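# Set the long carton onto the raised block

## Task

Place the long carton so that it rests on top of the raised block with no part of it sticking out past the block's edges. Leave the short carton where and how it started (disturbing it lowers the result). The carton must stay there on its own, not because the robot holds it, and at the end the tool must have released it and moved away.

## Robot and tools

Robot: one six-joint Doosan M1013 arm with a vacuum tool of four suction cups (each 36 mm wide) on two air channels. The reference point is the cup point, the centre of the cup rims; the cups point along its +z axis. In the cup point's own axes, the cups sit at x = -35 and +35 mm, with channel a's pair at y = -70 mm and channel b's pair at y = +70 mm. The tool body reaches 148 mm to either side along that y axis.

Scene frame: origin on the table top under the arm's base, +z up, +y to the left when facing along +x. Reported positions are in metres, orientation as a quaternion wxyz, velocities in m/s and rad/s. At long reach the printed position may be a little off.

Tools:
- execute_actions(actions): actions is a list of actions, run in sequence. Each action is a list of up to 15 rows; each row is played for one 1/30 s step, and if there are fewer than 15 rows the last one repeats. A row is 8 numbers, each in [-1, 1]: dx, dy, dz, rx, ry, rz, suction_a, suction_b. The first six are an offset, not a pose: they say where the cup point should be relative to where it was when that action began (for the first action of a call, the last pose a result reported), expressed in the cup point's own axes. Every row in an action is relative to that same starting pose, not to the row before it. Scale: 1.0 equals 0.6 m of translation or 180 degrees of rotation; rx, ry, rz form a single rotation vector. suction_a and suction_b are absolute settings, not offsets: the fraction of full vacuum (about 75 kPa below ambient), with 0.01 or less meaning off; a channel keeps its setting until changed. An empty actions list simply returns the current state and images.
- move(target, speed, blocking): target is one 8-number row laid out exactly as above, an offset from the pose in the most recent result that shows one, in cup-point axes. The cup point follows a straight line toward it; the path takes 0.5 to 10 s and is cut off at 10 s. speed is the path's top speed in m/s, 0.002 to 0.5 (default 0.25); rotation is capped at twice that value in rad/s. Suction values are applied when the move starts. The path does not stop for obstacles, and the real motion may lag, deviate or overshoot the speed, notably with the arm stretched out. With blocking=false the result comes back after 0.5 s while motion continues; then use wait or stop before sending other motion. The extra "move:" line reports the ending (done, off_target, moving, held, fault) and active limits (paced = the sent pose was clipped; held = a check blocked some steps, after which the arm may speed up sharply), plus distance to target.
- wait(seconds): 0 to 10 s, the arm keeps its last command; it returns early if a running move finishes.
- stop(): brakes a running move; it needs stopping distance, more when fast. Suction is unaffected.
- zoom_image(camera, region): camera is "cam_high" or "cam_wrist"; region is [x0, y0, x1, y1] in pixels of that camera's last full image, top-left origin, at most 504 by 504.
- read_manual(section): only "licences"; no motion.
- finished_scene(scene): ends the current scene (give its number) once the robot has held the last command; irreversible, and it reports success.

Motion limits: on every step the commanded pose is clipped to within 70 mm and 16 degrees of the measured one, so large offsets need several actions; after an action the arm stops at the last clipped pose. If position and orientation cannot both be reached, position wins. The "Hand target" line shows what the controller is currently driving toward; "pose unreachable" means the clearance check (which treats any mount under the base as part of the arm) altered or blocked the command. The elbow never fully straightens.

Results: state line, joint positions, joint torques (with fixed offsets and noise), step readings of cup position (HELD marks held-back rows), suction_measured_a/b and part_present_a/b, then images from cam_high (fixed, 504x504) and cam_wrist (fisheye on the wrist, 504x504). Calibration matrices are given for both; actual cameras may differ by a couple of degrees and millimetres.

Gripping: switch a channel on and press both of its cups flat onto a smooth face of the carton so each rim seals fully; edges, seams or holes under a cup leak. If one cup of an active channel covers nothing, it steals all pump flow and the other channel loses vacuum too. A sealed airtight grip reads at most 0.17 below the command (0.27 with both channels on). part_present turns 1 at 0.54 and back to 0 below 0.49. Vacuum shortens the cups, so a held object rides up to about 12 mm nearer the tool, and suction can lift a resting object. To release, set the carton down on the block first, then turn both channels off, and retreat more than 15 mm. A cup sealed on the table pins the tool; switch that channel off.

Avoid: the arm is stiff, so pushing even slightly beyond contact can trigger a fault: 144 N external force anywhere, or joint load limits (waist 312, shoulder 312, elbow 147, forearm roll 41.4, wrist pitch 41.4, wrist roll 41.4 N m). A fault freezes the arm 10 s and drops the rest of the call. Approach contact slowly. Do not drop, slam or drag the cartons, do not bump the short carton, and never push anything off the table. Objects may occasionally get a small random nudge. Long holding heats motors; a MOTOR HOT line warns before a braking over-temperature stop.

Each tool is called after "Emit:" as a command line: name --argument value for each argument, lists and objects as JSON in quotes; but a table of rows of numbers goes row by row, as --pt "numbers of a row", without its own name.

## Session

Emit:
execute_actions --actions '[]'

Scene clock: 0.00 s.
end_effector_position=(+0.6505, +0.0036, +0.5162) suction_measured_a=0.01 part_present_a=0 suction_measured_b=0.01 part_present_b=0 end_effector_quat_wxyz=(-0.001, +0.704, +0.710, -0.001) end_effector_velocity=(+0.000, +0.000, +0.000) end_effector_angular_velocity=(+0.000, -0.002, -0.001)
Joint positions: [-0.054  0.152  1.527 -0.001  1.464  1.517]
Joint velocities: [ 0.    -0.001  0.     0.    -0.002  0.001]
Joint torques (N m, as the joint torque sensors report them, + toward a larger angle): no reading
Hand target: +0.651, +0.004, +0.516; -0.001, +0.704, +0.710, -0.001
camera_calibration (this result's frames):
cam_wrist: T_world_to_cam=[[-0.998026, -0.00919183, -0.0621249, 0.696139], [-0.0448864, 0.796266, 0.603279, -0.239935], [0.0439227, 0.604877, -0.795107, 0.515845], [0, 0, 0, 1]] pos_world=[0.661338, -0.114572, 0.598147]

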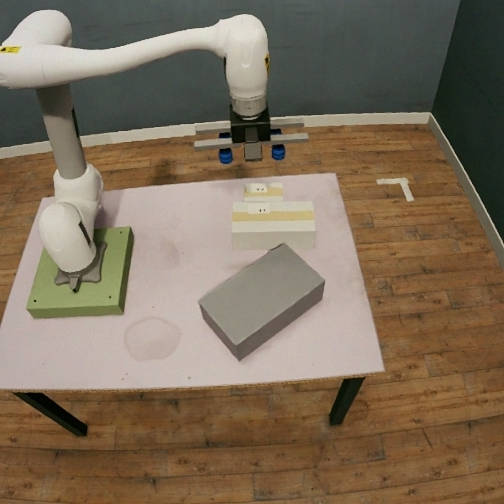

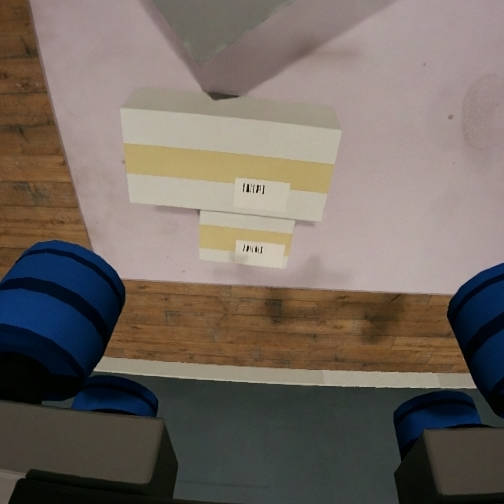

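Emit:
zoom_image --camera "cam_high" --region '[180, 170, 380, 370]'

Emit:
zoom_image --camera "cam_wrist" --region '[100, 0, 400, 300]'

Region (180, 170, 380, 370) of cam_high's 504x504 image, scaled by 2.520, with more detail than that image has.

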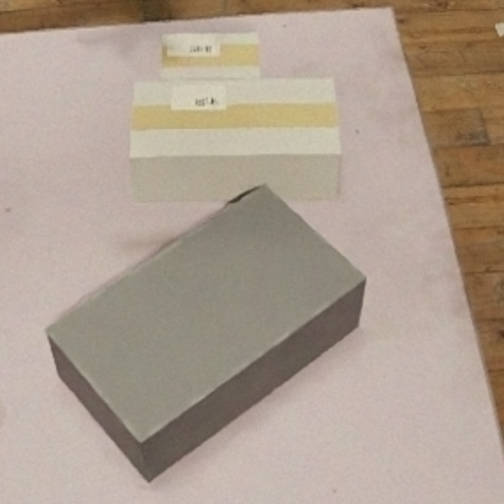

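Region (100, 0, 400, 300) of cam_wrist's 504x504 image, scaled by 1.680, with more detail than that image has.

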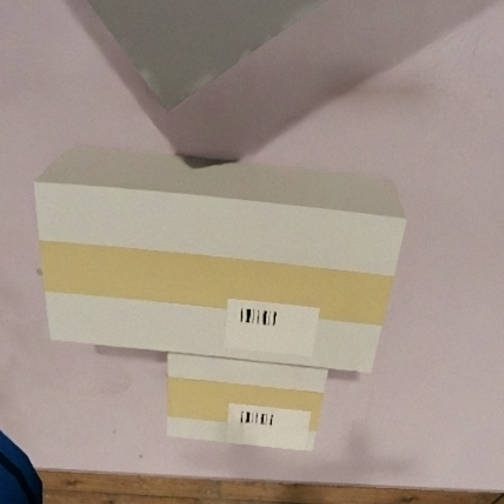

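Emit:
move --target '[0.196,0.127,0.63,0,0,0.026,0,0]' --speed 0.45

Emit:
zoom_image --camera "cam_high" --region '[200, 140, 360, 300]'

Scene clock: 28.00 s.
end_effector_position=(+0.7253, +0.1225, +0.1383) suction_measured_a=0.01 part_present_a=0 suction_measured_b=0.01 part_present_b=0 end_effector_quat_wxyz=(-0.001, +0.732, +0.681, -0.001) end_effector_velocity=(+0.000, +0.000, -0.000) end_effector_angular_velocity=(+0.000, -0.000, +0.001)
Joint positions: [ 0.112  0.523  1.754 -0.001  0.866  1.765]
Joint velocities: [ 0.     0.001 -0.     0.    -0.001 -0.001]
Joint torques (N m, as the joint torque sensors report them, + toward a larger angle): [  2.55 -87.42 -34.18   3.18  -0.11  -0.32]
Hand target: +0.725, +0.122, +0.138; -0.001, +0.732, +0.681, -0.001
Off the commanded pose: 0.001 m, 0 deg.
move: done
camera_calibration (this result's frames):
cam_wrist: T_world_to_cam=[[-0.995483, 0.0717166, -0.0622151, 0.736642], [0.0197592, 0.797444, 0.60307, -0.150279], [0.0928631, 0.599116, -0.795259, 0.105361], [0, 0, 0, 1]] pos_world=[0.7265, 0.00388585, 0.220248]

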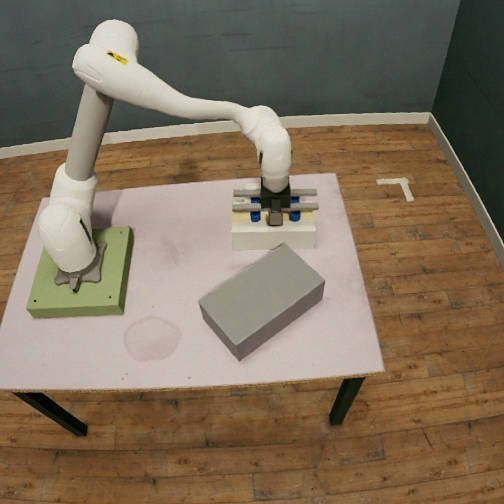

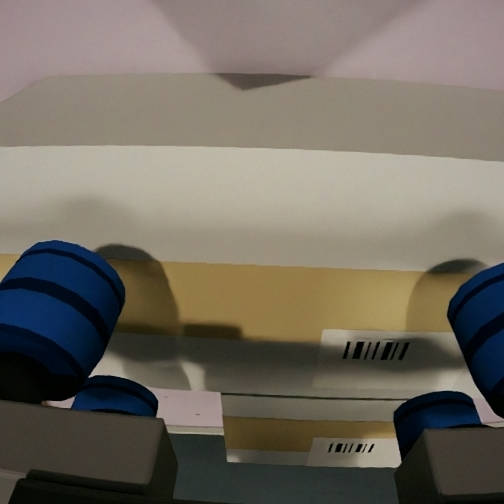

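Region (200, 140, 360, 300) of cam_high's 504x504 image, scaled by 3.150, with more detail than that image has.

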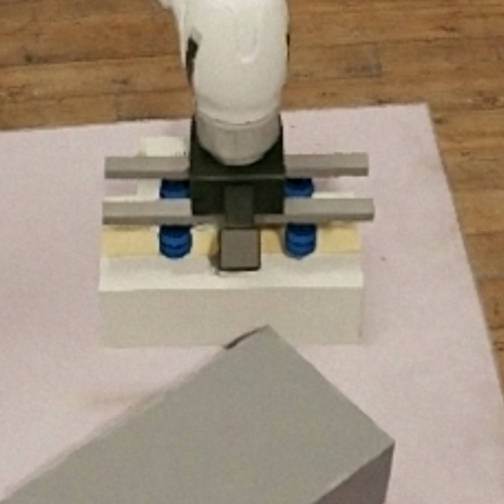

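Emit:
move --target '[0.005,-0.008,0.061,0,0,0,1,1]' --speed 0.04

Scene clock: 33.80 s.
end_effector_position=(+0.7206, +0.1259, +0.1017) suction_measured_a=0.29 part_present_a=0 suction_measured_b=0.29 part_present_b=0 end_effector_quat_wxyz=(-0.001, +0.732, +0.681, -0.001) end_effector_velocity=(+0.000, -0.000, -0.000) end_effector_angular_velocity=(-0.000, -0.000, +0.000)
Joint positions: [ 0.118  0.559  1.779 -0.001  0.805  1.771]
Joint velocities: [-0.     0.    -0.    -0.001 -0.001 -0.   ]
Joint torques (N m, as the joint torque sensors report them, + toward a larger angle): [  1.47 -99.95 -38.51   3.12   0.29  -0.08]
Hand target: +0.721, +0.126, +0.102; -0.001, +0.732, +0.681, -0.001
Off the commanded pose: 0.000 m, 0 deg.
move: done
camera_calibration (this result's frames):
cam_wrist: T_world_to_cam=[[-0.995493, 0.0716659, -0.0621177, 0.729473], [0.0197758, 0.797434, 0.603083, -0.130844], [0.0927552, 0.599136, -0.795256, 0.0746963], [0, 0, 0, 1]] pos_world=[0.721844, 0.0073082, 0.183626]

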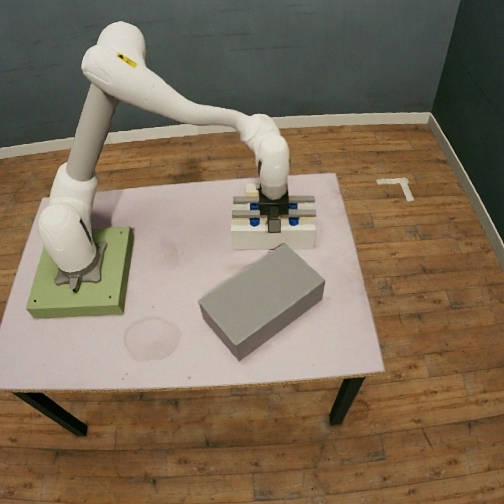

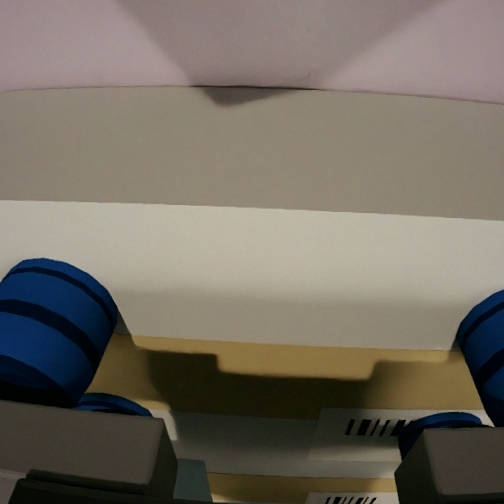

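Emit:
move --target '[0,0,0.006,0,0,0,1,1]' --speed 0.02

Scene clock: 37.43 s.
end_effector_position=(+0.7206, +0.1259, +0.0981) suction_measured_a=0.74 part_present_a=1 suction_measured_b=0.74 part_present_b=1 end_effector_quat_wxyz=(-0.001, +0.732, +0.681, -0.001) end_effector_velocity=(+0.000, -0.000, -0.000) end_effector_angular_velocity=(-0.000, -0.001, +0.000)
Joint positions: [ 0.118  0.563  1.781 -0.001  0.8    1.771]
Joint velocities: [-0.     0.001 -0.    -0.    -0.001  0.   ]
Joint torques (N m, as the joint torque sensors report them, + toward a larger angle): [  2.52 -98.5  -37.34   2.97  -0.31  -0.17]
Hand target: +0.721, +0.126, +0.098; -0.001, +0.732, +0.681, -0.001
Off the commanded pose: 0.000 m, 0 deg.
move: done
camera_calibration (this result's frames):
cam_wrist: T_world_to_cam=[[-0.995492, 0.0716659, -0.0621322, 0.729252], [0.0197665, 0.79743, 0.603087, -0.128685], [0.0927669, 0.59914, -0.795252, 0.0718256], [0, 0, 0, 1]] pos_world=[0.721845, 0.00732159, 0.180038]

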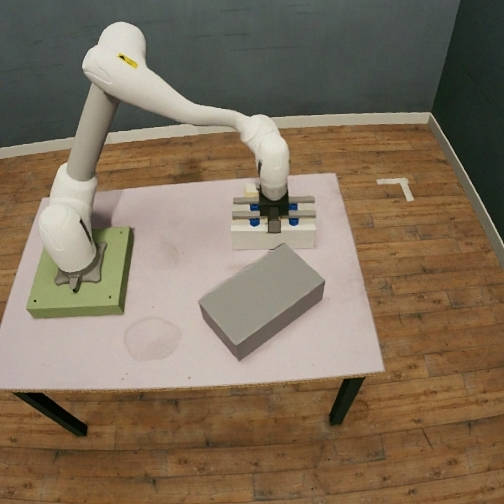

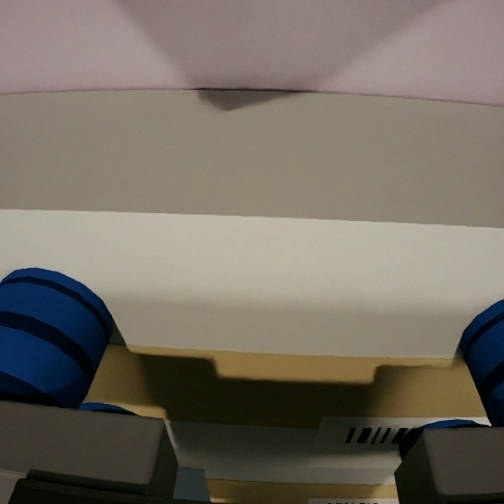

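Emit:
move --target '[-0.005,0,-0.25,0,0,0,1,1]' --speed 0.2

Emit:
move --target '[-0.552,-0.062,0,0,0,-0.219,1,1]' --speed 0.3

Emit:
move --target '[0,0,0.04,0,0,0,1,1]' --speed 0.06

Emit:
zoom_image --camera "cam_high" --region '[180, 190, 360, 370]'

Scene clock: 46.40 s.
end_effector_position=(+0.7206, +0.1226, +0.2480) suction_measured_a=0.74 part_present_a=1 suction_measured_b=0.74 part_present_b=1 end_effector_quat_wxyz=(-0.001, +0.733, +0.681, -0.001) end_effector_velocity=(+0.000, +0.000, +0.001) end_effector_angular_velocity=(+0.000, -0.001, -0.000)
Joint positions: [ 0.114  0.413  1.69  -0.001  1.04   1.767]
Joint velocities: [-0.    -0.001 -0.001  0.     0.001  0.   ]
Joint torques (N m, as the joint torque sensors report them, + toward a larger angle): [  3.12 -91.62 -45.56   3.64   0.09  -0.4 ]
Hand target: +0.721, +0.123, +0.248; -0.001, +0.733, +0.681, -0.001
Off the commanded pose: 0.000 m, 0 deg.
move: done
camera_calibration (this result's frames):
cam_wrist: T_world_to_cam=[[-0.995483, 0.0718508, -0.0620532, 0.738757], [0.0199767, 0.797518, 0.602964, -0.216596], [0.092812, 0.599001, -0.795351, 0.193066], [0, 0, 0, 1]] pos_world=[0.721828, 0.00401233, 0.329997]

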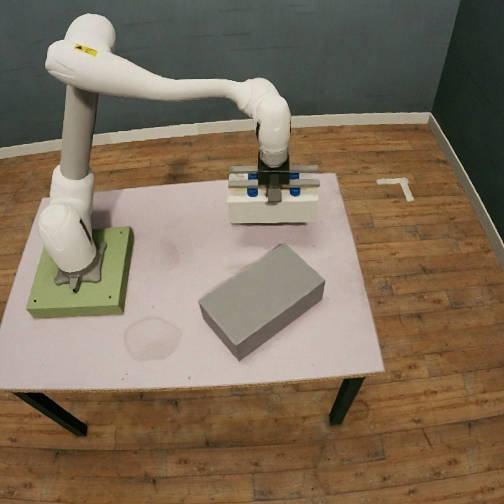

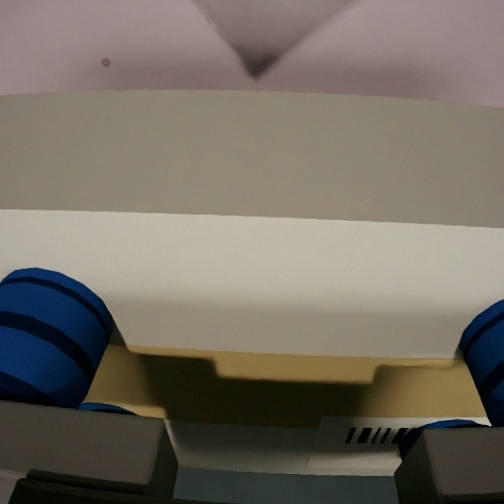

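Scene clock: 48.00 s.
end_effector_position=(+0.6588, -0.2048, +0.2475) suction_measured_a=0.74 part_present_a=1 suction_measured_b=0.74 part_present_b=1 end_effector_quat_wxyz=(-0.002, +0.460, +0.888, +0.000) end_effector_velocity=(-0.000, -0.001, +0.001) end_effector_angular_velocity=(+0.001, -0.001, -0.001)
Joint positions: [-0.359  0.355  1.776 -0.001  1.012  0.606]
Joint velocities: [-0.001 -0.001 -0.     0.001  0.001 -0.001]
Joint torques (N m, as the joint torque sensors report them, + toward a larger angle): [  4.52 -83.72 -44.93   3.18  -0.61  -0.59]
Hand target: +0.659, -0.205, +0.247; -0.002, +0.460, +0.888, +0.000
Off the commanded pose: 0.001 m, 0 deg.
move: done
camera_calibration (this result's frames):
cam_wrist: T_world_to_cam=[[-0.814651, -0.57648, -0.063364, 0.449126], [-0.490767, 0.627031, 0.604962, 0.347125], [-0.309017, 0.52393, -0.793729, 0.643434], [0, 0, 0, 1]] pos_world=[0.73507, -0.29586, 0.329174]

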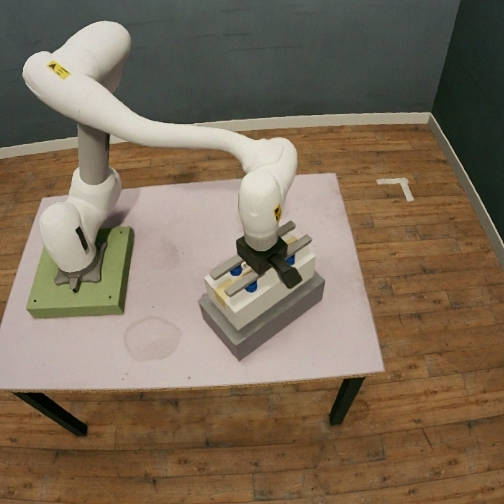

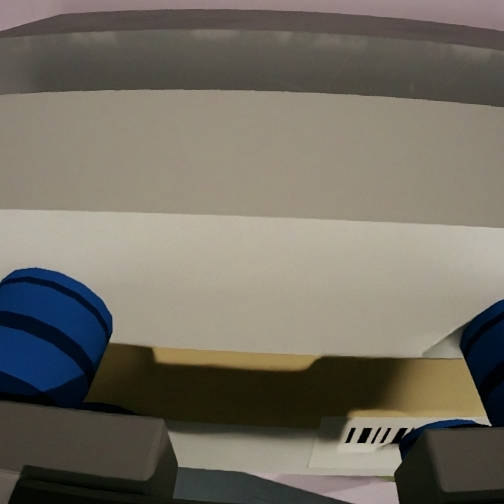

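Scene clock: 48.73 s.
end_effector_position=(+0.6588, -0.2047, +0.2235) suction_measured_a=0.74 part_present_a=1 suction_measured_b=0.74 part_present_b=1 end_effector_quat_wxyz=(-0.002, +0.460, +0.888, +0.000) end_effector_velocity=(-0.000, -0.000, +0.001) end_effector_angular_velocity=(-0.001, -0.002, -0.000)
Joint positions: [-0.359  0.377  1.795 -0.001  0.971  0.606]
Joint velocities: [-0.    -0.002  0.    -0.    -0.001  0.   ]
Joint torques (N m, as the joint torque sensors report them, + toward a larger angle): [  1.44 -84.95 -44.04   3.9    0.44  -0.29]
Hand target: +0.659, -0.205, +0.223; -0.002, +0.460, +0.888, +0.000
Off the commanded pose: 0.000 m, 0 deg.
move: done
camera_calibration (this result's frames):
cam_wrist: T_world_to_cam=[[-0.814618, -0.576521, -0.0634123, 0.447581], [-0.490829, 0.626997, 0.604948, 0.361622], [-0.309006, 0.523926, -0.793736, 0.624377], [0, 0, 0, 1]] pos_world=[0.735038, -0.295824, 0.30521]

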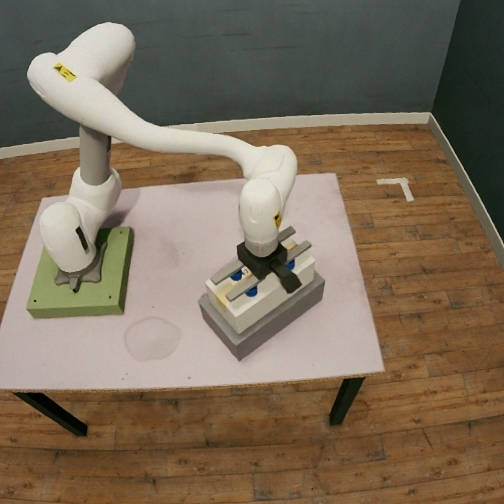

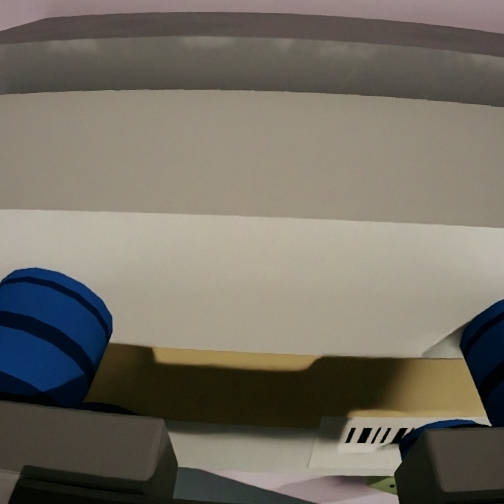

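Region (180, 190, 360, 370) of cam_high's 504x504 image, scaled by 2.800, with more detail than that image has.

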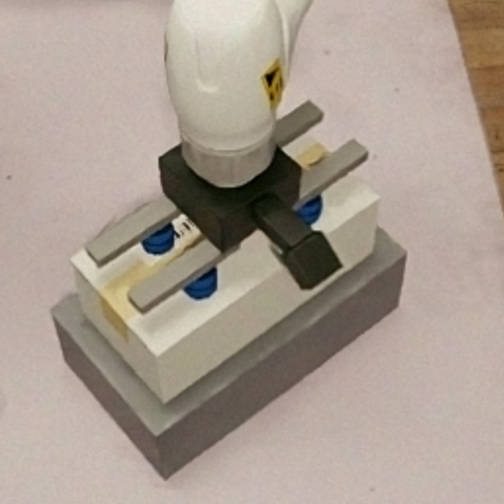

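Emit:
move --target '[0,0,0.014,0,0,0,1,1]' --speed 0.02

Scene clock: 56.10 s.
end_effector_position=(+0.6588, -0.2047, +0.2151) suction_measured_a=0.74 part_present_a=1 suction_measured_b=0.74 part_present_b=1 end_effector_quat_wxyz=(-0.002, +0.460, +0.888, +0.000) end_effector_velocity=(+0.000, +0.000, -0.001) end_effector_angular_velocity=(+0.001, +0.001, -0.001)
Joint positions: [-0.359  0.385  1.802 -0.001  0.957  0.606]
Joint velocities: [-0.     0.002  0.     0.001 -0.001  0.001]
Joint torques (N m, as the joint torque sensors report them, + toward a larger angle): [  3.82 -87.37 -42.94   3.59   0.35  -0.19]
Hand target: +0.659, -0.205, +0.215; -0.002, +0.460, +0.888, +0.000
Off the commanded pose: 0.000 m, 0 deg.
move: done
camera_calibration (this result's frames):
cam_wrist: T_world_to_cam=[[-0.814619, -0.576519, -0.0634221, 0.44707], [-0.490836, 0.627001, 0.604938, 0.366676], [-0.308992, 0.523924, -0.793743, 0.617698], [0, 0, 0, 1]] pos_world=[0.735033, -0.295789, 0.296831]

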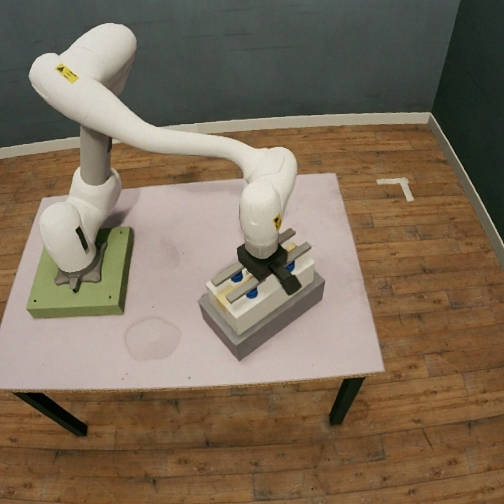

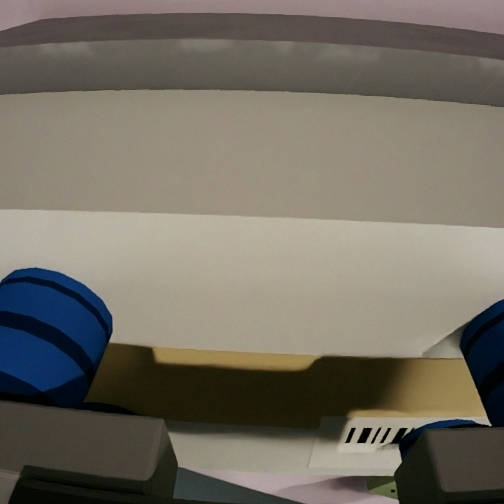

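Emit:
move --target '[0,0,0.004,0,0,0,1,1]' --speed 0.01

Scene clock: 59.60 s.
end_effector_position=(+0.6588, -0.2047, +0.2128) suction_measured_a=0.74 part_present_a=1 suction_measured_b=0.74 part_present_b=1 end_effector_quat_wxyz=(-0.002, +0.460, +0.888, +0.000) end_effector_velocity=(-0.000, -0.000, -0.001) end_effector_angular_velocity=(-0.000, +0.002, +0.000)
Joint positions: [-0.359  0.387  1.803 -0.001  0.953  0.606]
Joint velocities: [-0.     0.002 -0.    -0.001 -0.     0.   ]
Joint torques (N m, as the joint torque sensors report them, + toward a larger angle): [  3.06 -68.02 -34.26   3.13   0.47   0.09]
Hand target: +0.659, -0.205, +0.213; -0.002, +0.460, +0.888, +0.000
Off the commanded pose: 0.000 m, 0 deg.
move: done
camera_calibration (this result's frames):
cam_wrist: T_world_to_cam=[[-0.814581, -0.576559, -0.0635417, 0.446955], [-0.490977, 0.627012, 0.604812, 0.368227], [-0.308869, 0.523866, -0.793829, 0.615822], [0, 0, 0, 1]] pos_world=[0.73508, -0.295795, 0.29455]

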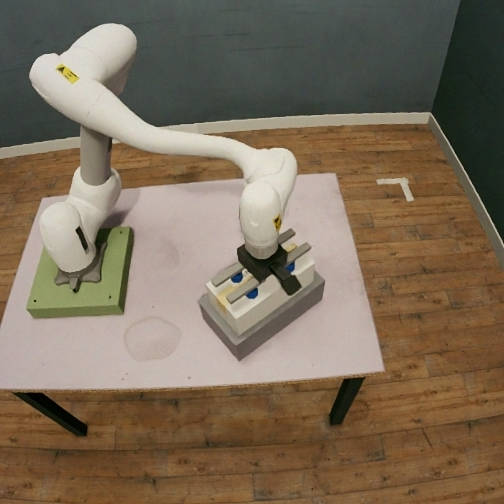

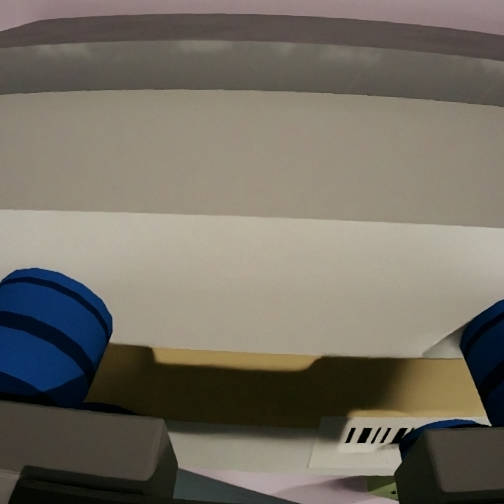

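Emit:
execute_actions --actions '[[[0,0,-0.001,0,0,0,0,0]]]'

Emit:
move --target '[0,0,-0.4,0,0,0,0,0]' --speed 0.35

Scene clock: 64.10 s.
end_effector_position=(+0.6588, -0.2047, +0.2134) suction_measured_a=0.01 part_present_a=0 suction_measured_b=0.01 part_present_b=0 end_effector_quat_wxyz=(-0.002, +0.460, +0.888, +0.000) end_effector_velocity=(+0.000, +0.000, -0.001) end_effector_angular_velocity=(+0.002, +0.001, -0.001)
Joint positions: [-0.359  0.387  1.803 -0.001  0.954  0.606]
Joint velocities: [-0.     0.002  0.     0.001 -0.     0.001]
Joint torques (N m, as the joint torque sensors report them, + toward a larger angle): [  1.33 -46.34 -16.75   3.59  -0.4   -0.5 ]
Hand target: +0.659, -0.205, +0.213; -0.002, +0.460, +0.888, +0.000
Off the commanded pose: 0.000 m, 0 deg.
Step readings (end_effector_position):
0: (+0.6588, -0.2047, +0.2127)
1: (+0.6588, -0.2047, +0.2127)
2: (+0.6587, -0.2047, +0.2128)
4: (+0.6586, -0.2047, +0.2130)
8: (+0.6588, -0.2047, +0.2133)
15: end_effector_position above
camera_calibration (this result's frames):
cam_wrist: T_world_to_cam=[[-0.814605, -0.57653, -0.0634985, 0.446987], [-0.490931, 0.627043, 0.604818, 0.367846], [-0.308879, 0.523861, -0.793828, 0.616295], [0, 0, 0, 1]] pos_world=[0.735065, -0.295806, 0.295136]

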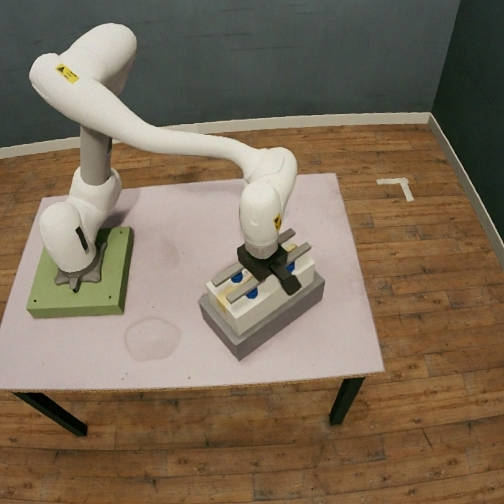

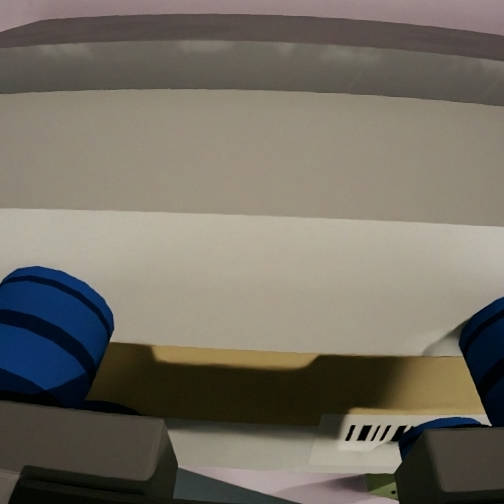

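Scene clock: 65.23 s.
end_effector_position=(+0.6591, -0.2052, +0.4535) suction_measured_a=0.01 part_present_a=0 suction_measured_b=0.01 part_present_b=0 end_effector_quat_wxyz=(-0.002, +0.460, +0.888, -0.000) end_effector_velocity=(+0.000, -0.000, -0.000) end_effector_angular_velocity=(+0.000, +0.001, +0.000)
Joint positions: [-0.359  0.231  1.545 -0.001  1.368  0.606]
Joint velocities: [ 0.     0.001 -0.001 -0.     0.001 -0.   ]
Joint torques (N m, as the joint torque sensors report them, + toward a larger angle): [  1.24 -67.48 -43.98   4.08   0.15  -0.11]
Hand target: +0.659, -0.205, +0.453; -0.002, +0.460, +0.888, -0.000
Off the commanded pose: 0.000 m, 0 deg.
move: done
camera_calibration (this result's frames):
cam_wrist: T_world_to_cam=[[-0.814862, -0.576177, -0.0634075, 0.462363], [-0.490654, 0.627362, 0.604711, 0.223035], [-0.308641, 0.523867, -0.793917, 0.807106], [0, 0, 0, 1]] pos_world=[0.735301, -0.296337, 0.53522]

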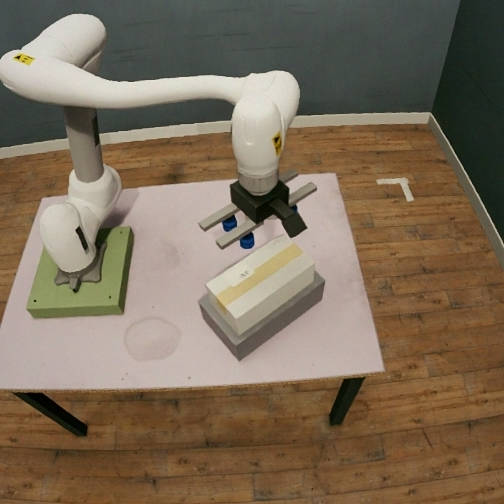

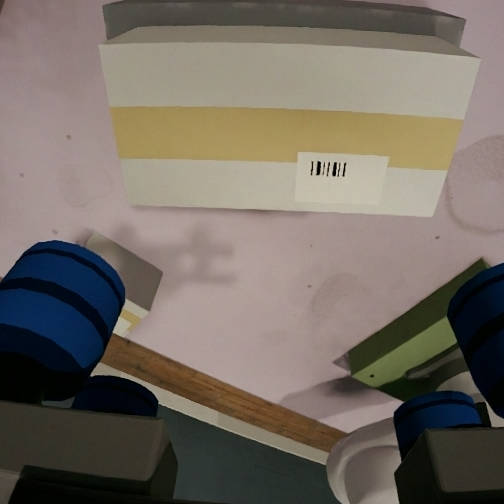

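Emit:
finished_scene --scene 2

The scene is finished: the task was done.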